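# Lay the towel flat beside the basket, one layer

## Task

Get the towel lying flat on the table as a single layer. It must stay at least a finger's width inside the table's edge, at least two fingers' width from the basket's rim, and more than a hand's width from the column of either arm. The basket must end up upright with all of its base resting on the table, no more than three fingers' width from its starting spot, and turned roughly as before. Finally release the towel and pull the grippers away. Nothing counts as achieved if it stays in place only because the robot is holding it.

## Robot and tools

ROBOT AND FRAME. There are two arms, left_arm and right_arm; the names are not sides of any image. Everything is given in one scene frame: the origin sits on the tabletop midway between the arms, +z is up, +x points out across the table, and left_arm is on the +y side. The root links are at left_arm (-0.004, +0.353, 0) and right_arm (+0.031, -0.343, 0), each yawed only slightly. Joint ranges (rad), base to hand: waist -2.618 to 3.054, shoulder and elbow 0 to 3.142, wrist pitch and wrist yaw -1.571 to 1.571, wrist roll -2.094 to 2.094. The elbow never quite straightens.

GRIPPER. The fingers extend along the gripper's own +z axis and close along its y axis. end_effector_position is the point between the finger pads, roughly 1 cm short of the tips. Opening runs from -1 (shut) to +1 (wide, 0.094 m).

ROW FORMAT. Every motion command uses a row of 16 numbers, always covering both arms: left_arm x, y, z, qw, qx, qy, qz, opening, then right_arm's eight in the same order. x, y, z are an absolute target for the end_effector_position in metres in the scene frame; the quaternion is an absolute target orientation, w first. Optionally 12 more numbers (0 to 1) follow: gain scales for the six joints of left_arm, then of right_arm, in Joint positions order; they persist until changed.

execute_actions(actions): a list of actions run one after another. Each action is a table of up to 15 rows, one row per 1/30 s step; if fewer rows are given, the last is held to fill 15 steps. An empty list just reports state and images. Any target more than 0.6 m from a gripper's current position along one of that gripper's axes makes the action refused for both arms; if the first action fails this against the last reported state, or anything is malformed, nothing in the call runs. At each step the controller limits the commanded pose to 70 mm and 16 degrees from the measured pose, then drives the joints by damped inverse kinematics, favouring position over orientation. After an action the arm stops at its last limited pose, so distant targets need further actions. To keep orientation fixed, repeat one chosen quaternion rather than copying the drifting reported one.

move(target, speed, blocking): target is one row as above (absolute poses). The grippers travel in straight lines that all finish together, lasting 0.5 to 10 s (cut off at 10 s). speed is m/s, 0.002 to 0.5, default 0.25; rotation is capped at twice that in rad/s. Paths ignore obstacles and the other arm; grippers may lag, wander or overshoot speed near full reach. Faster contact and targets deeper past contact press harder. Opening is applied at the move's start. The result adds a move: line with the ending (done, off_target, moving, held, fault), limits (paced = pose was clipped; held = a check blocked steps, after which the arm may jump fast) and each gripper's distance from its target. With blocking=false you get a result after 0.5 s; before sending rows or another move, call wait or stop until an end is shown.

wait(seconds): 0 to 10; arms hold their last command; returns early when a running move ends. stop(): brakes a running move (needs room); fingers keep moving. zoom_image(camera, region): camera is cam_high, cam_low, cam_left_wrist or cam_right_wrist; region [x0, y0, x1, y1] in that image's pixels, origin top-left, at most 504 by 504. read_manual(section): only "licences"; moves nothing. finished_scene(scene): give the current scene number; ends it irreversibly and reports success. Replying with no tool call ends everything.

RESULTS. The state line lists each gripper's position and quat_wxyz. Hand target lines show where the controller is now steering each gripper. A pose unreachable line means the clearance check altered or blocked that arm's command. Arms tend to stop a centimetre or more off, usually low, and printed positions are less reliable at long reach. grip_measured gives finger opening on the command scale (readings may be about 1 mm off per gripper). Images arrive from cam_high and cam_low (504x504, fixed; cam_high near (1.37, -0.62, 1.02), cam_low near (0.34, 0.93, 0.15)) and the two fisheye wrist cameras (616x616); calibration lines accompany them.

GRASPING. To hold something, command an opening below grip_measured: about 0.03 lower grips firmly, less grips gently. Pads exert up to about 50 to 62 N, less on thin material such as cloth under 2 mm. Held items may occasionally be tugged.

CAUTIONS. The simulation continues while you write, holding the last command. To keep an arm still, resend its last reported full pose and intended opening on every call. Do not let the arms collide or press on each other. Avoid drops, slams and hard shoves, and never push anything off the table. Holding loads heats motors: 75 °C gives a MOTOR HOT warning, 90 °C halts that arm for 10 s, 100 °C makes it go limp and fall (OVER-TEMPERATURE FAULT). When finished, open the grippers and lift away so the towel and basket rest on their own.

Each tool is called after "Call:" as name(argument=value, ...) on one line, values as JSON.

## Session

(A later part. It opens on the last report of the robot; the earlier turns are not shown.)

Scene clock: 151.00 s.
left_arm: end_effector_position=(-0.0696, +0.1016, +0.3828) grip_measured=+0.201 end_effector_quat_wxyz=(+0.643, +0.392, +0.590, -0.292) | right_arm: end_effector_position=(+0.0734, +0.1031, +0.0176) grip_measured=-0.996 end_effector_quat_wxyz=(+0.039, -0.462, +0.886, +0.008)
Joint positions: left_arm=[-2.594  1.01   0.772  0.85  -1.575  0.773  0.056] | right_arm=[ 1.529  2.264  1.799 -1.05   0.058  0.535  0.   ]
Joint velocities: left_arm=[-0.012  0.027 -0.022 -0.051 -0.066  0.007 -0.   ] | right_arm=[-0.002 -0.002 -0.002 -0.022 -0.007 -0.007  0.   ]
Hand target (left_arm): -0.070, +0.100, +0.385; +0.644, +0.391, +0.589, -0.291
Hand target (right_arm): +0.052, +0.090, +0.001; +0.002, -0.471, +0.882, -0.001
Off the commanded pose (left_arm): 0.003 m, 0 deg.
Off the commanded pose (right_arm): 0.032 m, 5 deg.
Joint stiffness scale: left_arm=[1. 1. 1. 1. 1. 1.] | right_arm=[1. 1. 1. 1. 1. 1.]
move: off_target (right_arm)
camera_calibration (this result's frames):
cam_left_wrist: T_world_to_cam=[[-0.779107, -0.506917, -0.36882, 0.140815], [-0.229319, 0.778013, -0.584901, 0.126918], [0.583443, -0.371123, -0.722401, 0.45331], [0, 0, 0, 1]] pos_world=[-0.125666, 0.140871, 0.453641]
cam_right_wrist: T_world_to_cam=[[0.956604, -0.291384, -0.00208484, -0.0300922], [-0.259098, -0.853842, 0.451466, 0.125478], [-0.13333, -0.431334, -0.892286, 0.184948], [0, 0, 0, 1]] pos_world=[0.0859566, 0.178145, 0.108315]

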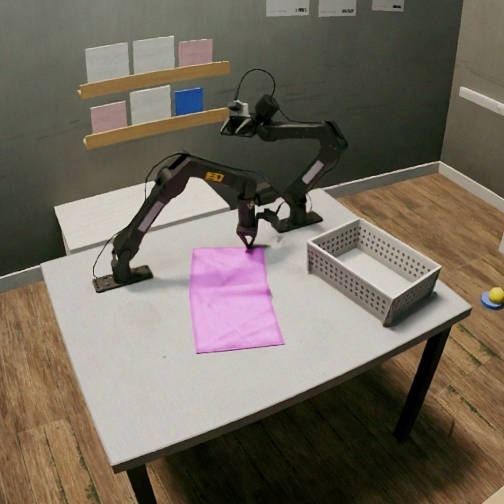

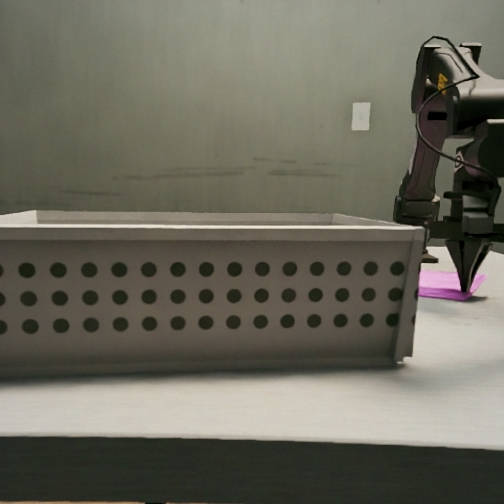

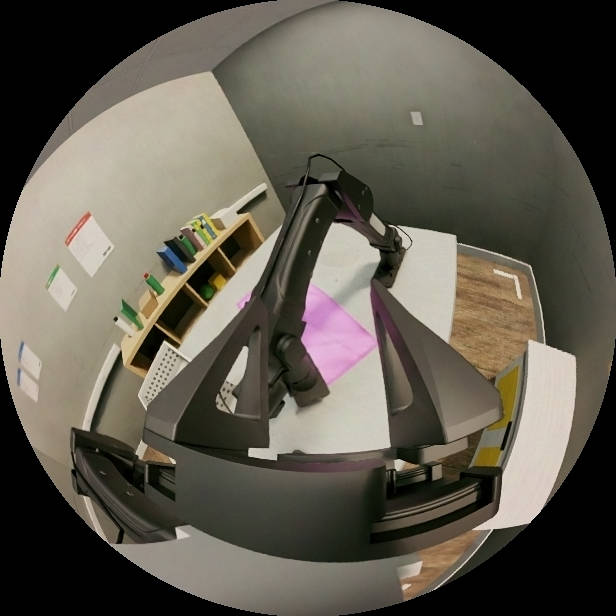

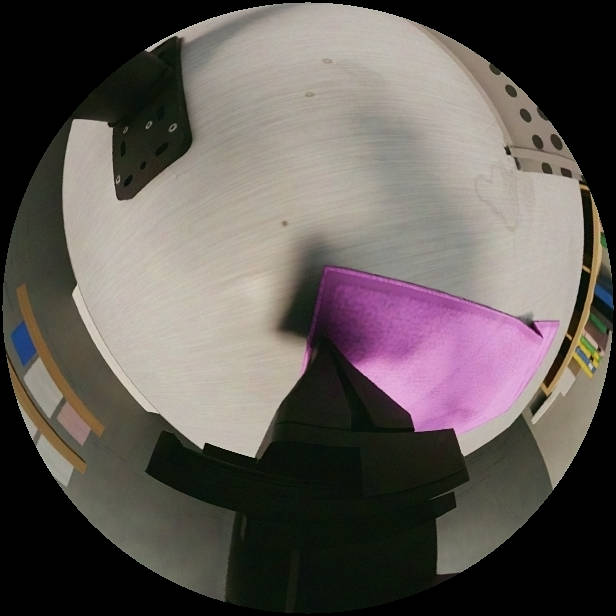

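Works. A little more, then lift.

Call:
move(target=[-0.07,0.10,0.385,0.643,0.392,0.589,-0.291,0.2,0.025,0.08,0.0,0,0.47,-0.88,0,-1], speed=0.03)

Call:
move(target=[-0.07,0.10,0.385,0.643,0.392,0.589,-0.291,0.2,0.05,0.06,0.1,0,0.47,-0.88,0,-1], speed=0.1)

Call:
move(target=[-0.07,0.10,0.385,0.643,0.392,0.589,-0.291,0.2,0.3,-0.40,0.2,0,0.707,-0.707,0,-1], speed=0.3)

Scene clock: 160.50 s.
left_arm: end_effector_position=(-0.0696, +0.1016, +0.3828) grip_measured=+0.201 end_effector_quat_wxyz=(+0.643, +0.392, +0.590, -0.292) | right_arm: end_effector_position=(+0.0450, +0.0966, +0.0147) grip_measured=-0.997 end_effector_quat_wxyz=(+0.036, -0.463, +0.886, +0.015)
Joint positions: left_arm=[-2.594  1.01   0.772  0.85  -1.575  0.773  0.056] | right_arm=[ 1.588  2.229  1.728 -1.01   0.049  0.593  0.   ]
Joint velocities: left_arm=[-0.007  0.007 -0.007  0.022 -0.139  0.007 -0.001] | right_arm=[-0.007 -0.012 -0.017 -0.037  0.007  0.037  0.001]
Hand target (left_arm): -0.070, +0.100, +0.385; +0.644, +0.391, +0.589, -0.291
Hand target (right_arm): +0.026, +0.081, +0.001; +0.001, -0.471, +0.882, -0.000
Off the commanded pose (left_arm): 0.003 m, 0 deg.
Off the commanded pose (right_arm): 0.030 m, 5 deg.
Joint stiffness scale: left_arm=[1. 1. 1. 1. 1. 1.] | right_arm=[1. 1. 1. 1. 1. 1.]
move: off_target (right_arm)
camera_calibration (this result's frames):
cam_left_wrist: T_world_to_cam=[[-0.779107, -0.506917, -0.36882, 0.140815], [-0.229319, 0.778013, -0.584901, 0.126918], [0.583443, -0.371123, -0.722401, 0.45331], [0, 0, 0, 1]] pos_world=[-0.125666, 0.140871, 0.453641]
cam_right_wrist: T_world_to_cam=[[0.957031, -0.289533, -0.0161997, -0.00485719], [-0.25206, -0.858187, 0.447192, 0.114037], [-0.143379, -0.423893, -0.894291, 0.17559], [0, 0, 0, 1]] pos_world=[0.0585687, 0.17089, 0.105953]

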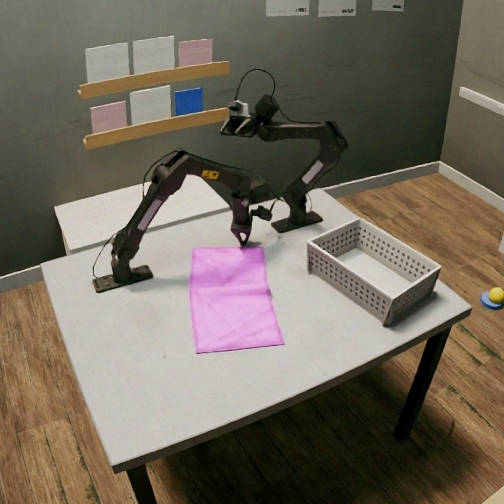

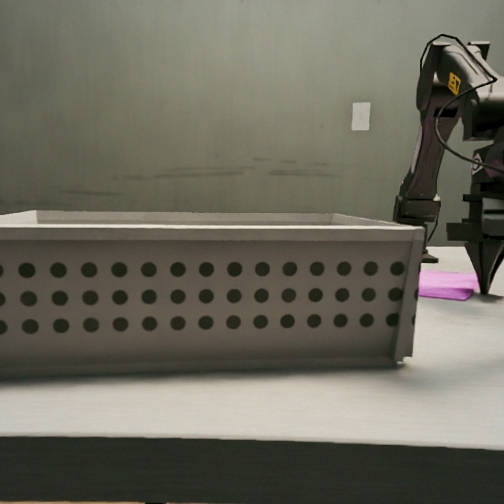

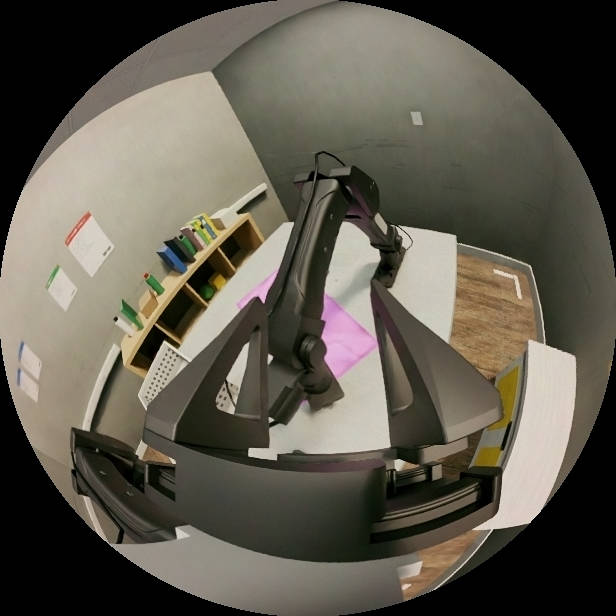

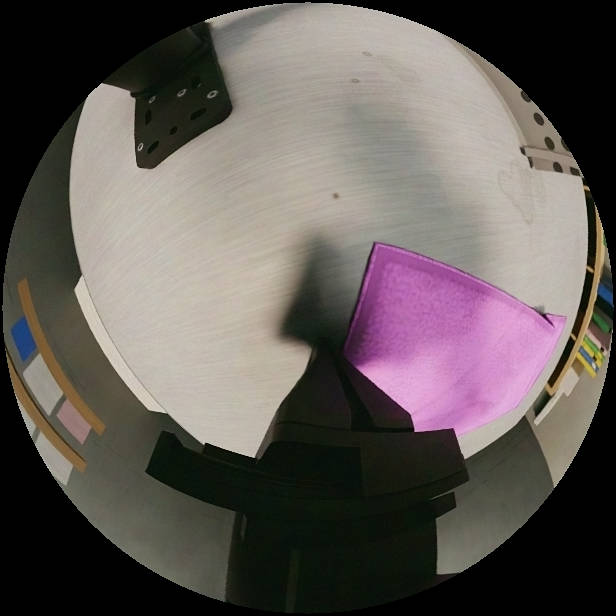

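Scene clock: 162.00 s.
left_arm: end_effector_position=(-0.0696, +0.1016, +0.3828) grip_measured=+0.201 end_effector_quat_wxyz=(+0.643, +0.392, +0.590, -0.292) | right_arm: end_effector_position=(+0.0465, +0.0558, +0.0886) grip_measured=-0.997 end_effector_quat_wxyz=(-0.005, -0.473, +0.881, -0.012)
Joint positions: left_arm=[-2.594  1.01   0.772  0.85  -1.575  0.773  0.056] | right_arm=[ 1.563  2.102  1.824 -1.319  0.003  0.547  0.   ]
Joint velocities: left_arm=[ 0.007 -0.002 -0.007 -0.037 -0.066 -0.066 -0.   ] | right_arm=[ 0.002 -0.007  0.007 -0.051  0.007  0.037 -0.   ]
Hand target (left_arm): -0.070, +0.100, +0.385; +0.644, +0.391, +0.589, -0.291
Hand target (right_arm): +0.049, +0.059, +0.099; -0.000, -0.472, +0.882, +0.000
Off the commanded pose (left_arm): 0.003 m, 0 deg.
Off the commanded pose (right_arm): 0.013 m, 1 deg.
Joint stiffness scale: left_arm=[1. 1. 1. 1. 1. 1.] | right_arm=[1. 1. 1. 1. 1. 1.]
move: off_target (right_arm)
camera_calibration (this result's frames):
cam_left_wrist: T_world_to_cam=[[-0.779107, -0.506917, -0.36882, 0.140815], [-0.229319, 0.778013, -0.584901, 0.126918], [0.583443, -0.371123, -0.722401, 0.45331], [0, 0, 0, 1]] pos_world=[-0.125666, 0.140871, 0.453641]
cam_right_wrist: T_world_to_cam=[[0.961769, -0.271284, -0.0374873, -0.0162796], [-0.210962, -0.821184, 0.530237, 0.0349757], [-0.174629, -0.502057, -0.84702, 0.226144], [0, 0, 0, 1]] pos_world=[0.0625269, 0.137842, 0.172393]

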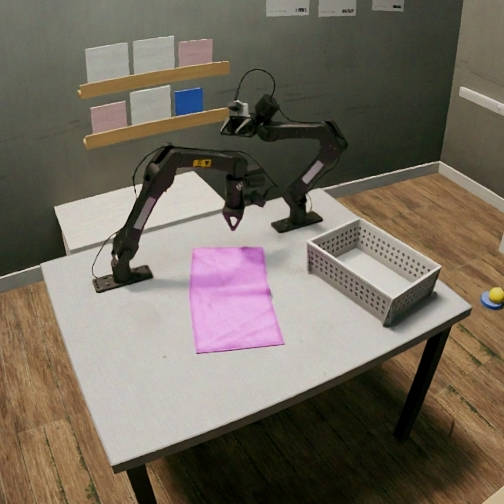

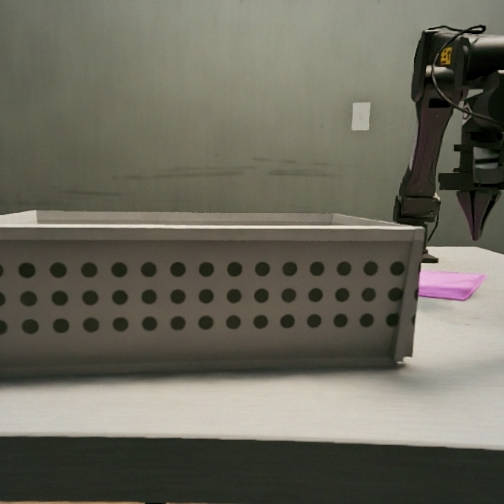

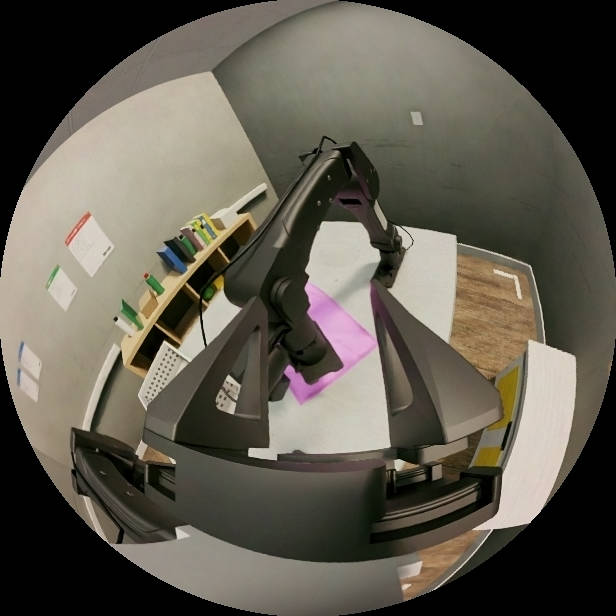

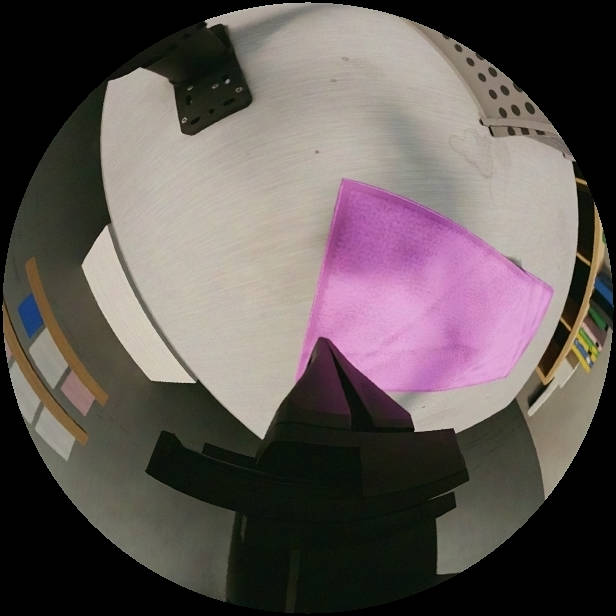

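Scene clock: 164.53 s.
left_arm: end_effector_position=(-0.0696, +0.1016, +0.3828) grip_measured=+0.201 end_effector_quat_wxyz=(+0.643, +0.392, +0.590, -0.292) | right_arm: end_effector_position=(+0.2842, -0.3987, +0.1923) grip_measured=-0.997 end_effector_quat_wxyz=(+0.006, +0.705, -0.709, +0.005)
Joint positions: left_arm=[-2.594  1.01   0.772  0.85  -1.575  0.773  0.056] | right_arm=[-0.179  1.545  1.537 -1.561  0.015 -1.775  0.   ]
Joint velocities: left_arm=[-0.007 -0.027  0.002  0.037  0.007  0.007 -0.001] | right_arm=[ 0.002 -0.012 -0.022  0.037 -0.051  0.022 -0.   ]
Hand target (left_arm): -0.070, +0.100, +0.385; +0.644, +0.391, +0.589, -0.291
Hand target (right_arm): +0.284, -0.397, +0.197; -0.000, +0.707, -0.707, -0.001
Off the commanded pose (left_arm): 0.003 m, 0 deg.
Off the commanded pose (right_arm): 0.018 m, 1 deg.
Joint stiffness scale: left_arm=[1. 1. 1. 1. 1. 1.] | right_arm=[1. 1. 1. 1. 1. 1.]
joint sent to its limit (right arm) — the command would take joint 4 (wrist pitch) past its lower limit, so that joint was sent only as far as its limit.
move: off_target (right_arm)
camera_calibration (this result's frames):
cam_left_wrist: T_world_to_cam=[[-0.779107, -0.506917, -0.36882, 0.140815], [-0.229319, 0.778013, -0.584901, 0.126918], [0.583443, -0.371123, -0.722401, 0.45331], [0, 0, 0, 1]] pos_world=[-0.125666, 0.140871, 0.453641]
cam_right_wrist: T_world_to_cam=[[0.952148, 0.301122, -0.0523452, -0.130468], [0.283192, -0.804767, 0.521682, -0.475345], [0.114964, -0.511543, -0.851532, 0.0421636], [0, 0, 0, 1]] pos_world=[0.253991, -0.321687, 0.277054]

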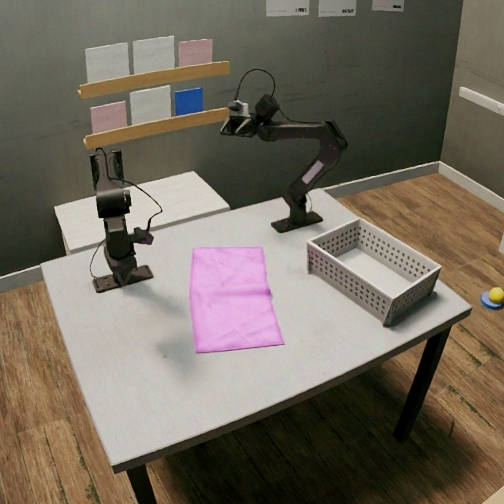

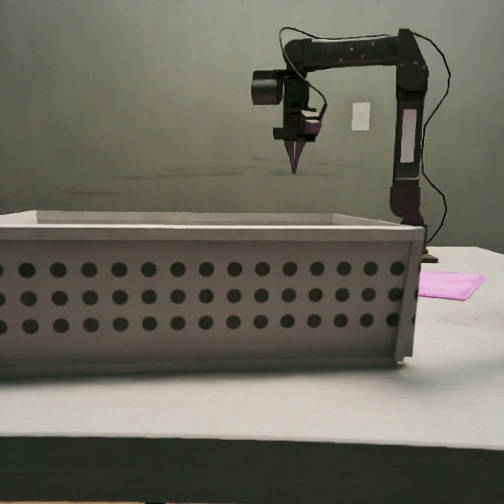

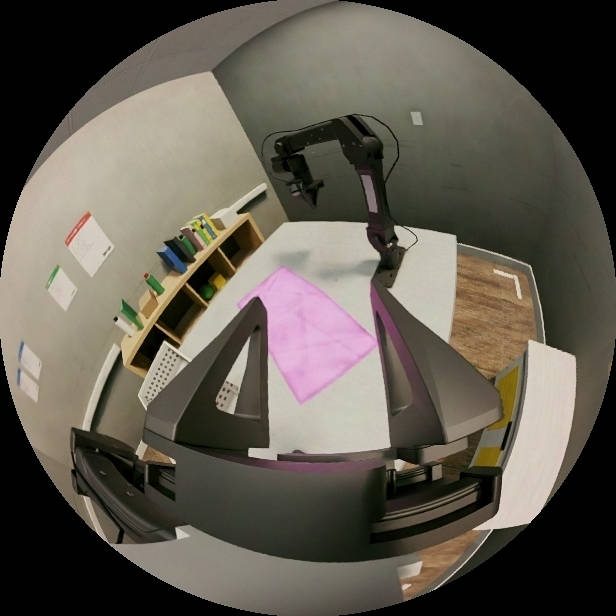

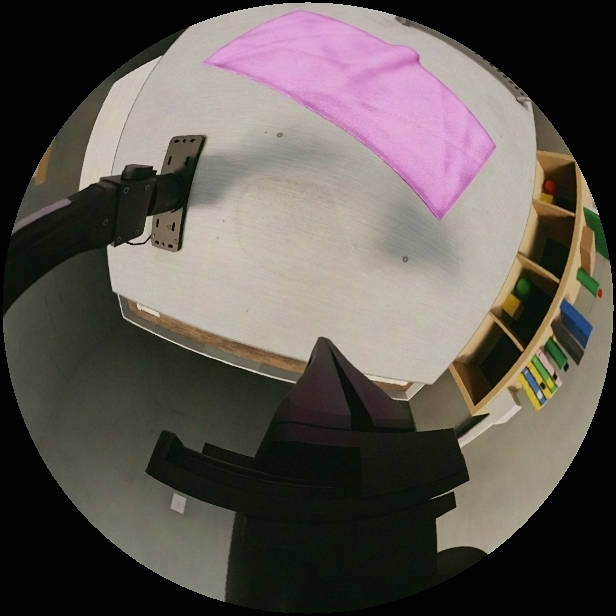

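Call:
zoom_image(camera="cam_high", region=[160, 220, 340, 380])

Call:
zoom_image(camera="cam_right_wrist", region=[190, 0, 520, 240])

Region (160, 220, 340, 380) of cam_high's 504x504 image, scaled by 2.800, with more detail than that image has.

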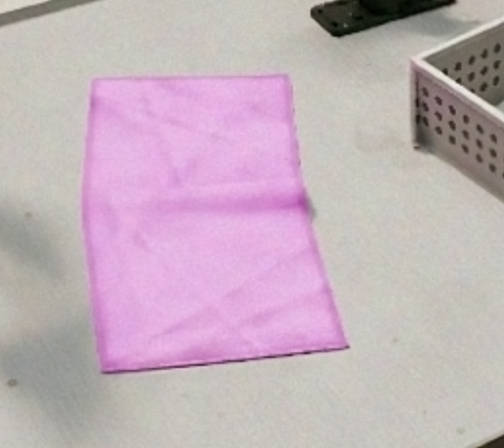

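Region (190, 0, 520, 240) of cam_right_wrist's 616x616 image, scaled by 1.527, with more detail than that image has; it fills the top 367 rows of this view, and the rest is white.

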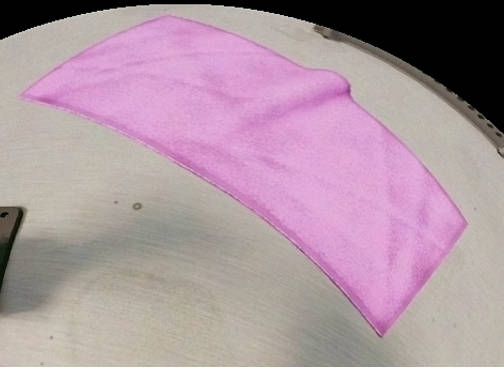

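Call:
move(target=[-0.07,0.10,0.385,0.643,0.392,0.589,-0.291,0.2,0.085,0.105,0.07,0,0.47,-0.88,0,-1], speed=0.3)

Call:
move(target=[-0.07,0.10,0.385,0.643,0.392,0.589,-0.291,0.2,0.085,0.105,0.002,0,0.47,-0.88,0,-1], speed=0.04)

Call:
move(target=[-0.07,0.10,0.385,0.643,0.392,0.589,-0.291,0.2,0.03,0.105,0.0,0,0.47,-0.88,0,-1], speed=0.03)

Call:
move(target=[-0.07,0.10,0.385,0.643,0.392,0.589,-0.291,0.2,0.05,0.08,0.08,0,0.47,-0.88,0,-1], speed=0.1)

Call:
move(target=[-0.07,0.10,0.385,0.643,0.392,0.589,-0.291,0.2,0.3,-0.40,0.2,0,0.707,-0.707,0,-1], speed=0.3)

Call:
zoom_image(camera="cam_high", region=[160, 220, 340, 380])

Call:
zoom_image(camera="cam_right_wrist", region=[190, 0, 520, 240])

Scene clock: 200.53 s.
left_arm: end_effector_position=(-0.0696, +0.1016, +0.3828) grip_measured=+0.201 end_effector_quat_wxyz=(+0.643, +0.392, +0.590, -0.292) | right_arm: end_effector_position=(+0.0974, +0.0980, +0.0696) grip_measured=-0.997 end_effector_quat_wxyz=(+0.005, -0.476, +0.880, -0.011)
Joint positions: left_arm=[-2.594  1.01   0.772  0.85  -1.575  0.773  0.056] | right_arm=[ 1.46   2.305  2.078 -1.355  0.022  0.438  0.   ]
Joint velocities: left_arm=[-0.002 -0.007 -0.002  0.051 -0.007  0.066  0.001] | right_arm=[-0.007  0.007 -0.012 -0.022  0.007 -0.051 -0.   ]
Hand target (left_arm): -0.070, +0.100, +0.385; +0.644, +0.391, +0.589, -0.291
Hand target (right_arm): +0.101, +0.101, +0.073; +0.011, -0.471, +0.882, -0.011
Off the commanded pose (left_arm): 0.003 m, 0 deg.
Off the commanded pose (right_arm): 0.014 m, 2 deg.
Joint stiffness scale: left_arm=[1. 1. 1. 1. 1. 1.] | right_arm=[1. 1. 1. 1. 1. 1.]
move: off_target (right_arm)
camera_calibration (this result's frames):
cam_left_wrist: T_world_to_cam=[[-0.779107, -0.506917, -0.36882, 0.140815], [-0.229319, 0.778013, -0.584901, 0.126918], [0.583443, -0.371123, -0.722401, 0.45331], [0, 0, 0, 1]] pos_world=[-0.125666, 0.140871, 0.453641]
cam_right_wrist: T_world_to_cam=[[0.964134, -0.264376, -0.0234714, -0.0563223], [-0.214647, -0.828674, 0.51694, 0.0924908], [-0.156117, -0.493361, -0.8557, 0.238163], [0, 0, 0, 1]] pos_world=[0.111336, 0.179255, 0.154662]

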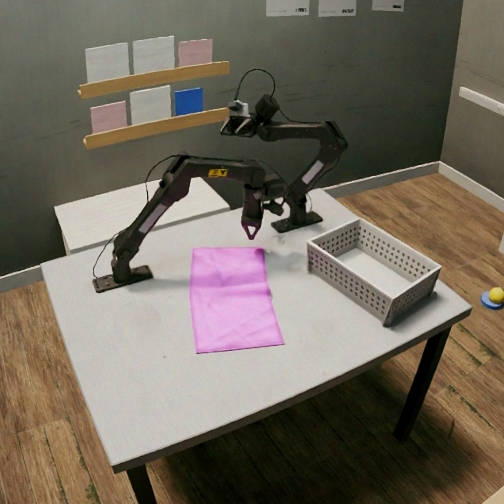

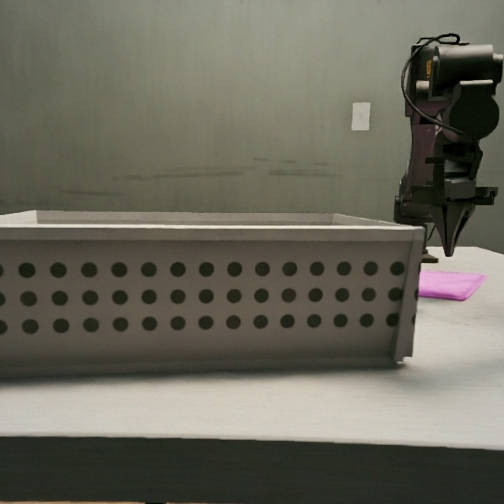

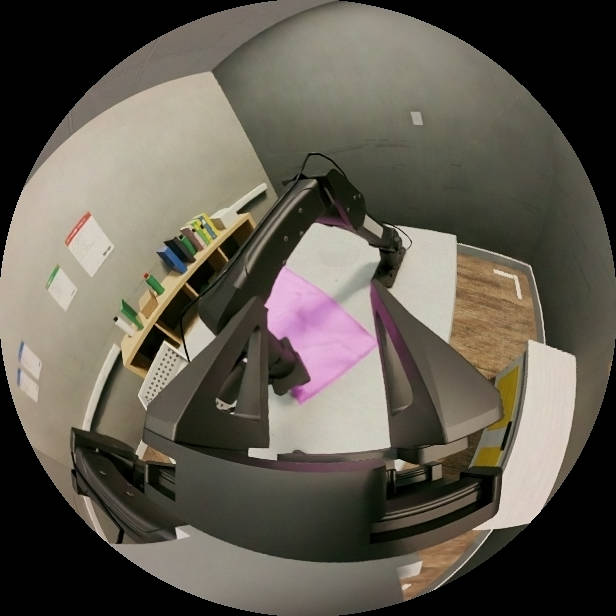

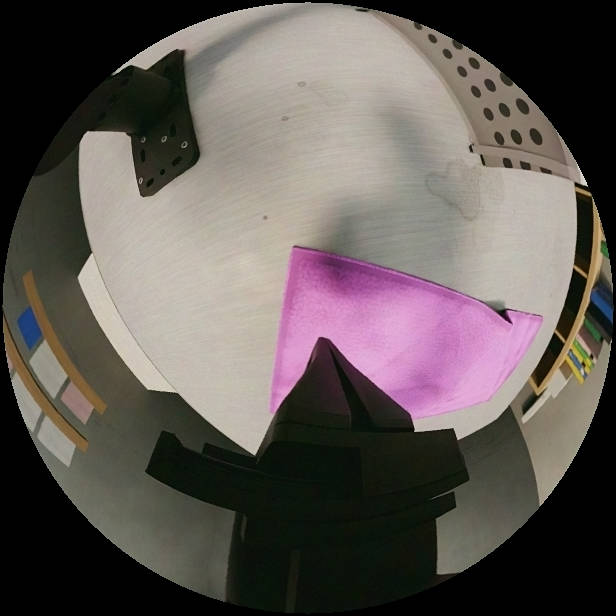

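Scene clock: 202.50 s.
left_arm: end_effector_position=(-0.0696, +0.1016, +0.3828) grip_measured=+0.201 end_effector_quat_wxyz=(+0.643, +0.392, +0.590, -0.292) | right_arm: end_effector_position=(+0.0917, +0.1026, +0.0182) grip_measured=-0.997 end_effector_quat_wxyz=(+0.003, -0.469, +0.883, -0.003)
Joint positions: left_arm=[-2.594  1.01   0.772  0.85  -1.575  0.773  0.056] | right_arm=[ 1.468  2.33   1.916 -1.158  0.009  0.462  0.   ]
Joint velocities: left_arm=[-0.002 -0.002  0.002 -0.037 -0.022 -0.081 -0.   ] | right_arm=[-0.002  0.002 -0.007 -0.081  0.051 -0.022  0.   ]
Hand target (left_arm): -0.070, +0.100, +0.385; +0.644, +0.391, +0.589, -0.291
Hand target (right_arm): +0.085, +0.105, +0.002; -0.000, -0.471, +0.882, -0.001
Off the commanded pose (left_arm): 0.003 m, 0 deg.
Off the commanded pose (right_arm): 0.018 m, 1 deg.
Joint stiffness scale: left_arm=[1. 1. 1. 1. 1. 1.] | right_arm=[1. 1. 1. 1. 1. 1.]
move: off_target (right_arm)
camera_calibration (this result's frames):
cam_left_wrist: T_world_to_cam=[[-0.779107, -0.506917, -0.36882, 0.140815], [-0.229319, 0.778013, -0.584901, 0.126918], [0.583443, -0.371123, -0.722401, 0.45331], [0, 0, 0, 1]] pos_world=[-0.125666, 0.140871, 0.453641]
cam_right_wrist: T_world_to_cam=[[0.95952, -0.279116, -0.0376314, -0.0486696], [-0.221928, -0.831572, 0.509153, 0.122696], [-0.173406, -0.480191, -0.859853, 0.195834], [0, 0, 0, 1]] pos_world=[0.107888, 0.182484, 0.104086]

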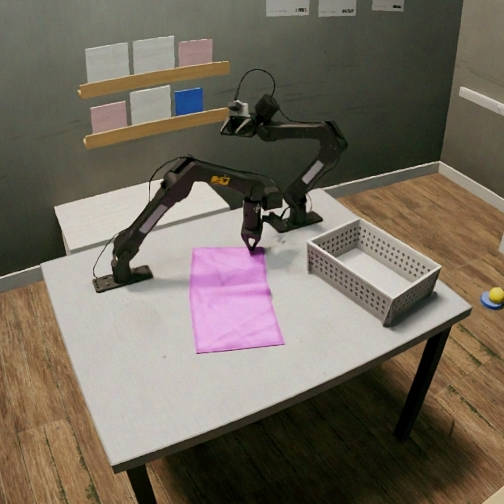

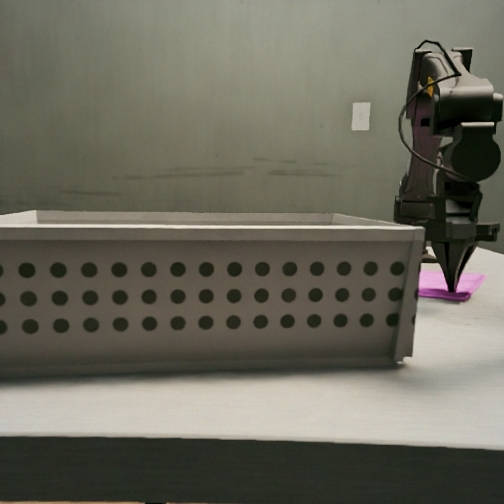

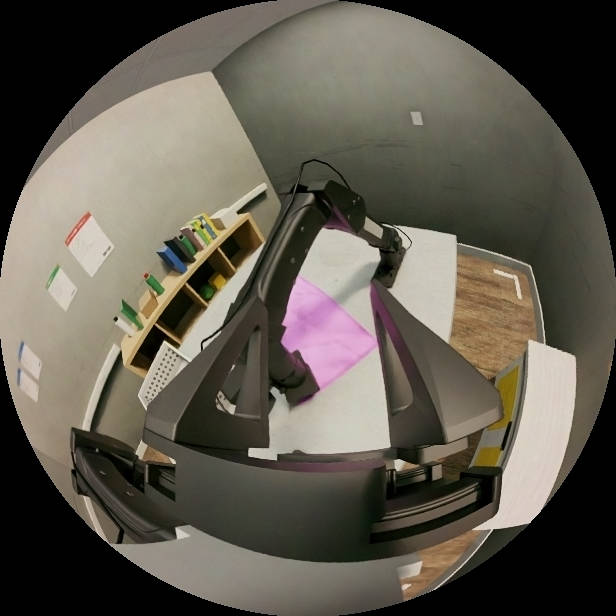

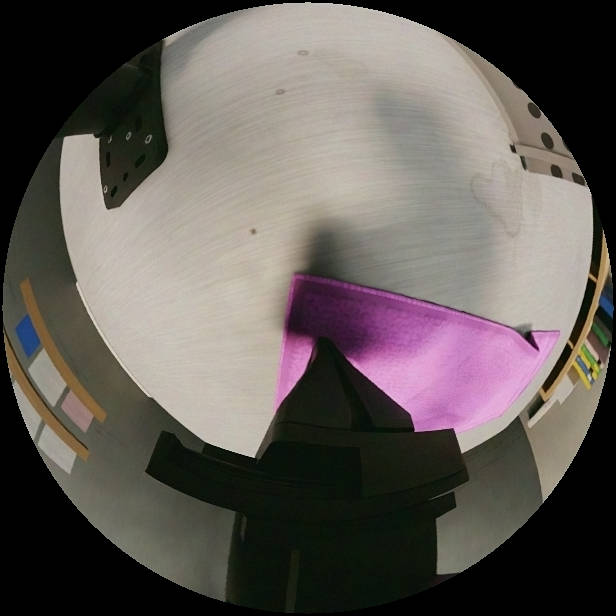

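Scene clock: 204.87 s.
left_arm: end_effector_position=(-0.0696, +0.1016, +0.3828) grip_measured=+0.201 end_effector_quat_wxyz=(+0.643, +0.392, +0.590, -0.292) | right_arm: end_effector_position=(+0.0460, +0.1115, +0.0153) grip_measured=-0.997 end_effector_quat_wxyz=(+0.020, -0.465, +0.885, +0.004)
Joint positions: left_arm=[-2.594  1.01   0.772  0.85  -1.575  0.773  0.056] | right_arm=[ 1.579  2.324  1.894 -1.114  0.031  0.58   0.   ]
Joint velocities: left_arm=[ 0.002 -0.007 -0.007  0.066  0.007 -0.007  0.   ] | right_arm=[-0.002 -0.017  0.007 -0.051  0.037  0.037 -0.   ]
Hand target (left_arm): -0.070, +0.100, +0.385; +0.644, +0.391, +0.589, -0.291
Hand target (right_arm): +0.031, +0.106, +0.001; +0.001, -0.471, +0.882, -0.000
Off the commanded pose (left_arm): 0.003 m, 0 deg.
Off the commanded pose (right_arm): 0.023 m, 2 deg.
Joint stiffness scale: left_arm=[1. 1. 1. 1. 1. 1.] | right_arm=[1. 1. 1. 1. 1. 1.]
move: off_target (right_arm)
camera_calibration (this result's frames):
cam_left_wrist: T_world_to_cam=[[-0.779107, -0.506917, -0.36882, 0.140815], [-0.229319, 0.778013, -0.584901, 0.126918], [0.583443, -0.371123, -0.722401, 0.45331], [0, 0, 0, 1]] pos_world=[-0.125666, 0.140871, 0.453641]
cam_right_wrist: T_world_to_cam=[[0.958206, -0.285089, -0.0237735, -0.0019412], [-0.239203, -0.844009, 0.480033, 0.124101], [-0.156917, -0.454283, -0.876928, 0.186256], [0, 0, 0, 1]] pos_world=[0.060772, 0.188802, 0.103714]

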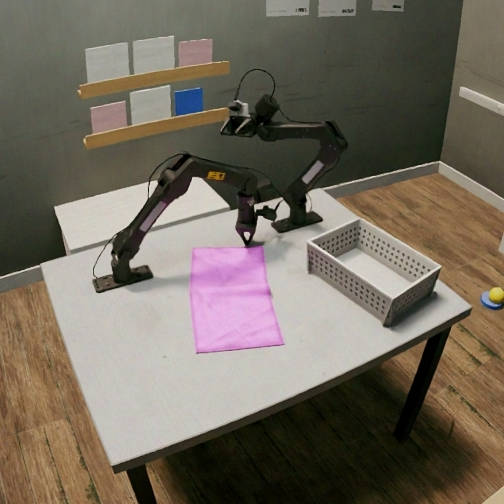

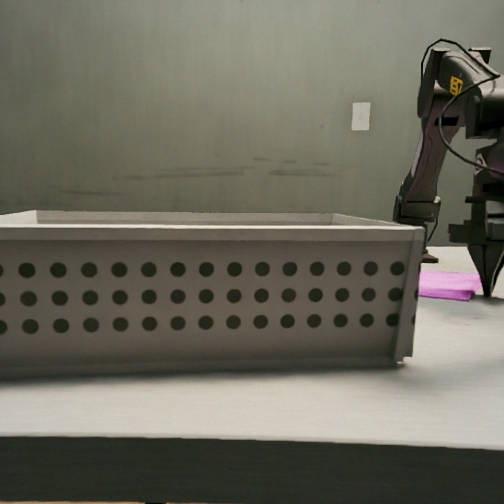

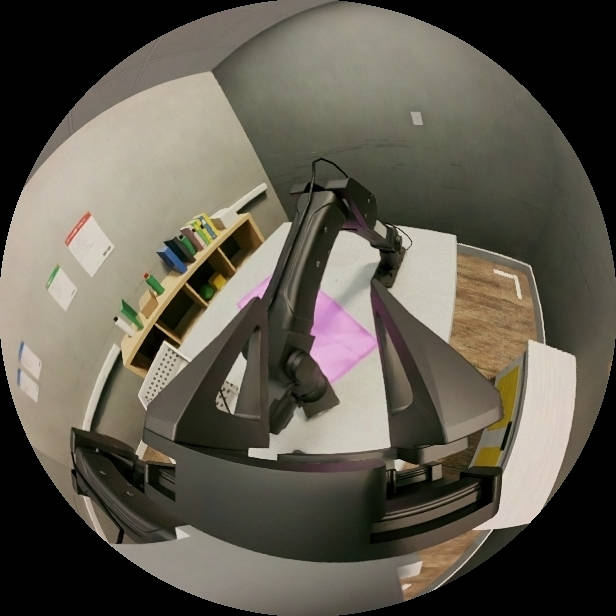

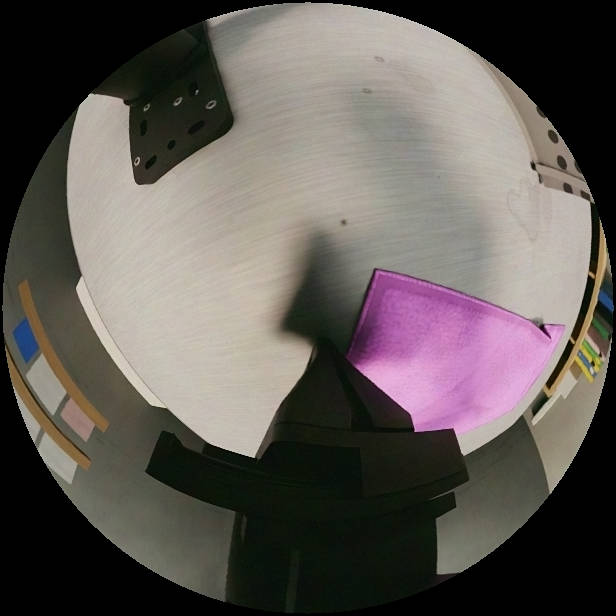

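Scene clock: 206.07 s.
left_arm: end_effector_position=(-0.0696, +0.1016, +0.3828) grip_measured=+0.201 end_effector_quat_wxyz=(+0.643, +0.392, +0.590, -0.292) | right_arm: end_effector_position=(+0.0470, +0.0773, +0.0696) grip_measured=-0.997 end_effector_quat_wxyz=(-0.003, -0.472, +0.882, -0.009)
Joint positions: left_arm=[-2.594  1.01   0.772  0.85  -1.575  0.773  0.056] | right_arm=[ 1.564  2.194  1.894 -1.291  0.004  0.55   0.   ]
Joint velocities: left_arm=[ 0.002 -0.002 -0.007  0.022  0.007 -0.037 -0.001] | right_arm=[-0.017  0.017  0.007  0.007 -0.007 -0.066 -0.   ]
Hand target (left_arm): -0.070, +0.100, +0.385; +0.644, +0.391, +0.589, -0.291
Hand target (right_arm): +0.049, +0.079, +0.079; -0.000, -0.471, +0.882, +0.000
Off the commanded pose (left_arm): 0.003 m, 0 deg.
Off the commanded pose (right_arm): 0.011 m, 1 deg.
Joint stiffness scale: left_arm=[1. 1. 1. 1. 1. 1.] | right_arm=[1. 1. 1. 1. 1. 1.]
move: off_target (right_arm)
camera_calibration (this result's frames):
cam_left_wrist: T_world_to_cam=[[-0.779107, -0.506917, -0.36882, 0.140815], [-0.229319, 0.778013, -0.584901, 0.126918], [0.583443, -0.371123, -0.722401, 0.45331], [0, 0, 0, 1]] pos_world=[-0.125666, 0.140871, 0.453641]
cam_right_wrist: T_world_to_cam=[[0.961399, -0.272504, -0.0381227, -0.011458], [-0.21276, -0.824071, 0.525014, 0.063511], [-0.174484, -0.496637, -0.85024, 0.220821], [0, 0, 0, 1]] pos_world=[0.0630581, 0.158883, 0.15397]

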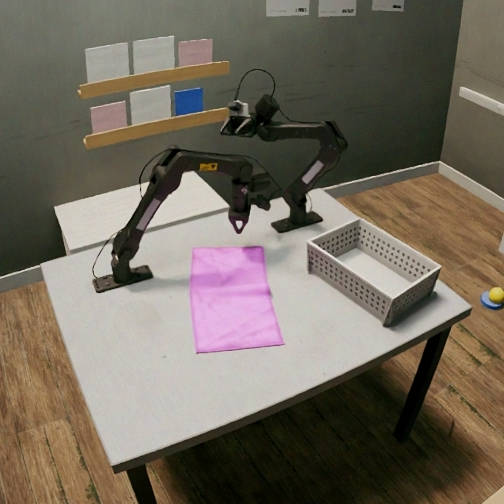

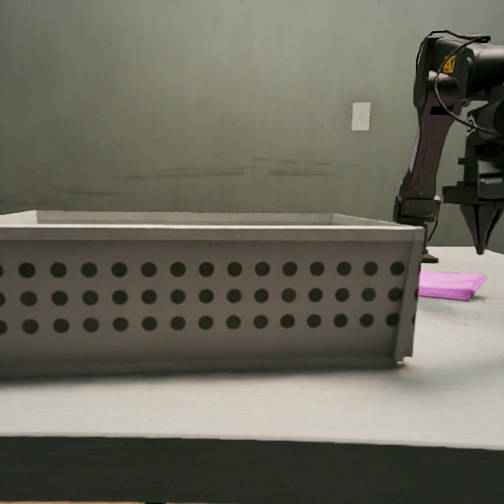

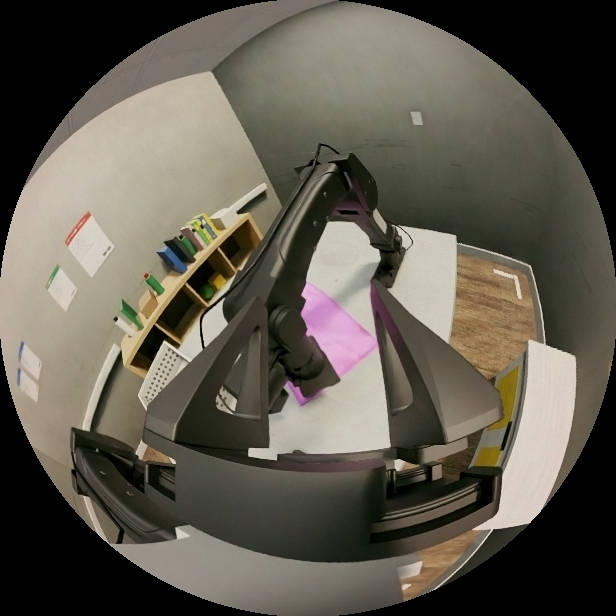

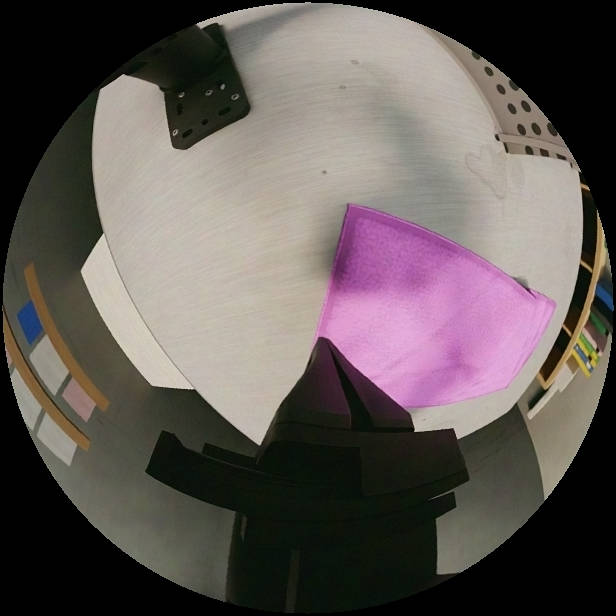

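Scene clock: 208.70 s.
left_arm: end_effector_position=(-0.0696, +0.1016, +0.3828) grip_measured=+0.201 end_effector_quat_wxyz=(+0.643, +0.392, +0.590, -0.292) | right_arm: end_effector_position=(+0.2839, -0.3989, +0.1922) grip_measured=-0.997 end_effector_quat_wxyz=(+0.006, +0.705, -0.709, +0.005)
Joint positions: left_arm=[-2.594  1.01   0.772  0.85  -1.575  0.773  0.056] | right_arm=[-0.18   1.544  1.536 -1.561  0.015 -1.776  0.   ]
Joint velocities: left_arm=[-0.002  0.007 -0.012  0.007  0.081 -0.022 -0.001] | right_arm=[ 0.007  0.012 -0.007 -0.051 -0.007 -0.037 -0.002]
Hand target (left_arm): -0.070, +0.100, +0.385; +0.644, +0.391, +0.589, -0.291
Hand target (right_arm): +0.283, -0.397, +0.197; +0.000, +0.707, -0.707, -0.001
Off the commanded pose (left_arm): 0.003 m, 0 deg.
Off the commanded pose (right_arm): 0.018 m, 1 deg.
Joint stiffness scale: left_arm=[1. 1. 1. 1. 1. 1.] | right_arm=[1. 1. 1. 1. 1. 1.]
joint sent to its limit (right arm) — the command would take joint 4 (wrist pitch) past its lower limit, so that joint was sent only as far as its limit.
move: off_target (right_arm)
camera_calibration (this result's frames):
cam_left_wrist: T_world_to_cam=[[-0.779107, -0.506917, -0.36882, 0.140815], [-0.229319, 0.778013, -0.584901, 0.126918], [0.583443, -0.371123, -0.722401, 0.45331], [0, 0, 0, 1]] pos_world=[-0.125666, 0.140871, 0.453641]
cam_right_wrist: T_world_to_cam=[[0.952243, 0.300762, -0.0526875, -0.130192], [0.283085, -0.804917, 0.521509, -0.475383], [0.114441, -0.511518, -0.851618, 0.0421734], [0, 0, 0, 1]] pos_world=[0.253722, -0.321914, 0.276972]

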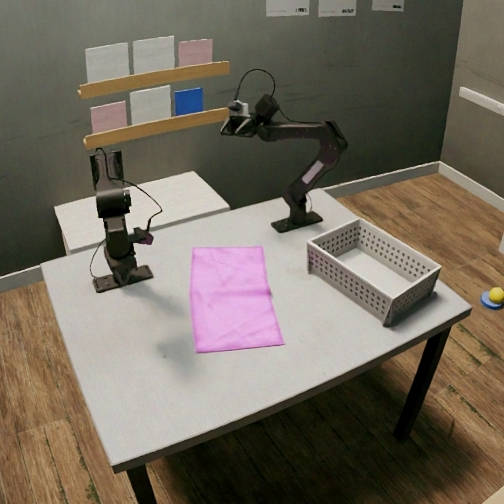

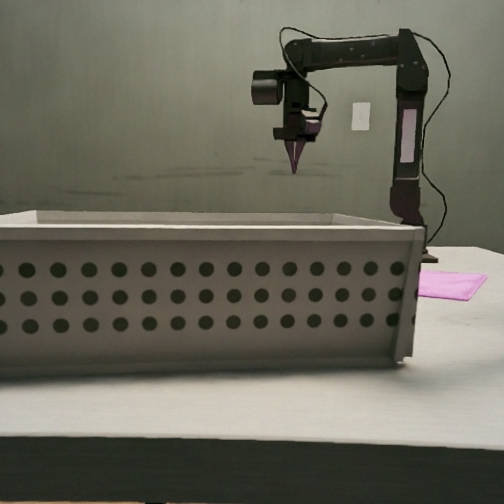

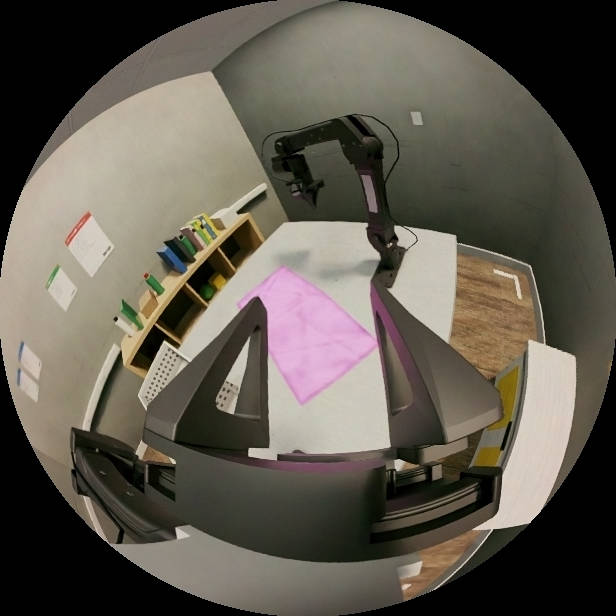

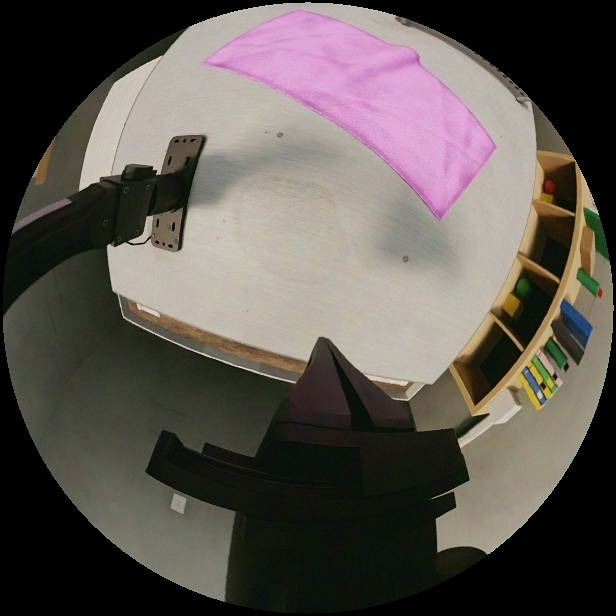

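Region (160, 220, 340, 380) of cam_high's 504x504 image, scaled by 2.800, with more detail than that image has.

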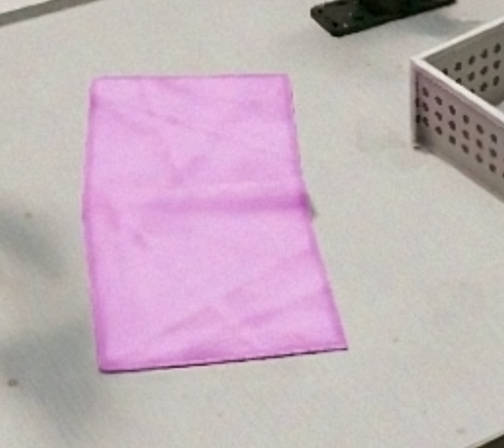

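Region (190, 0, 520, 240) of cam_right_wrist's 616x616 image, scaled by 1.527, with more detail than that image has; it fills the top 367 rows of this view, and the rest is white.

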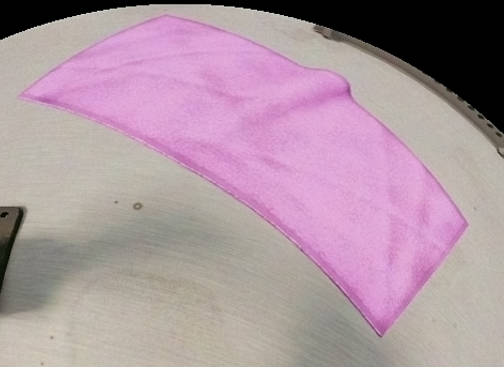

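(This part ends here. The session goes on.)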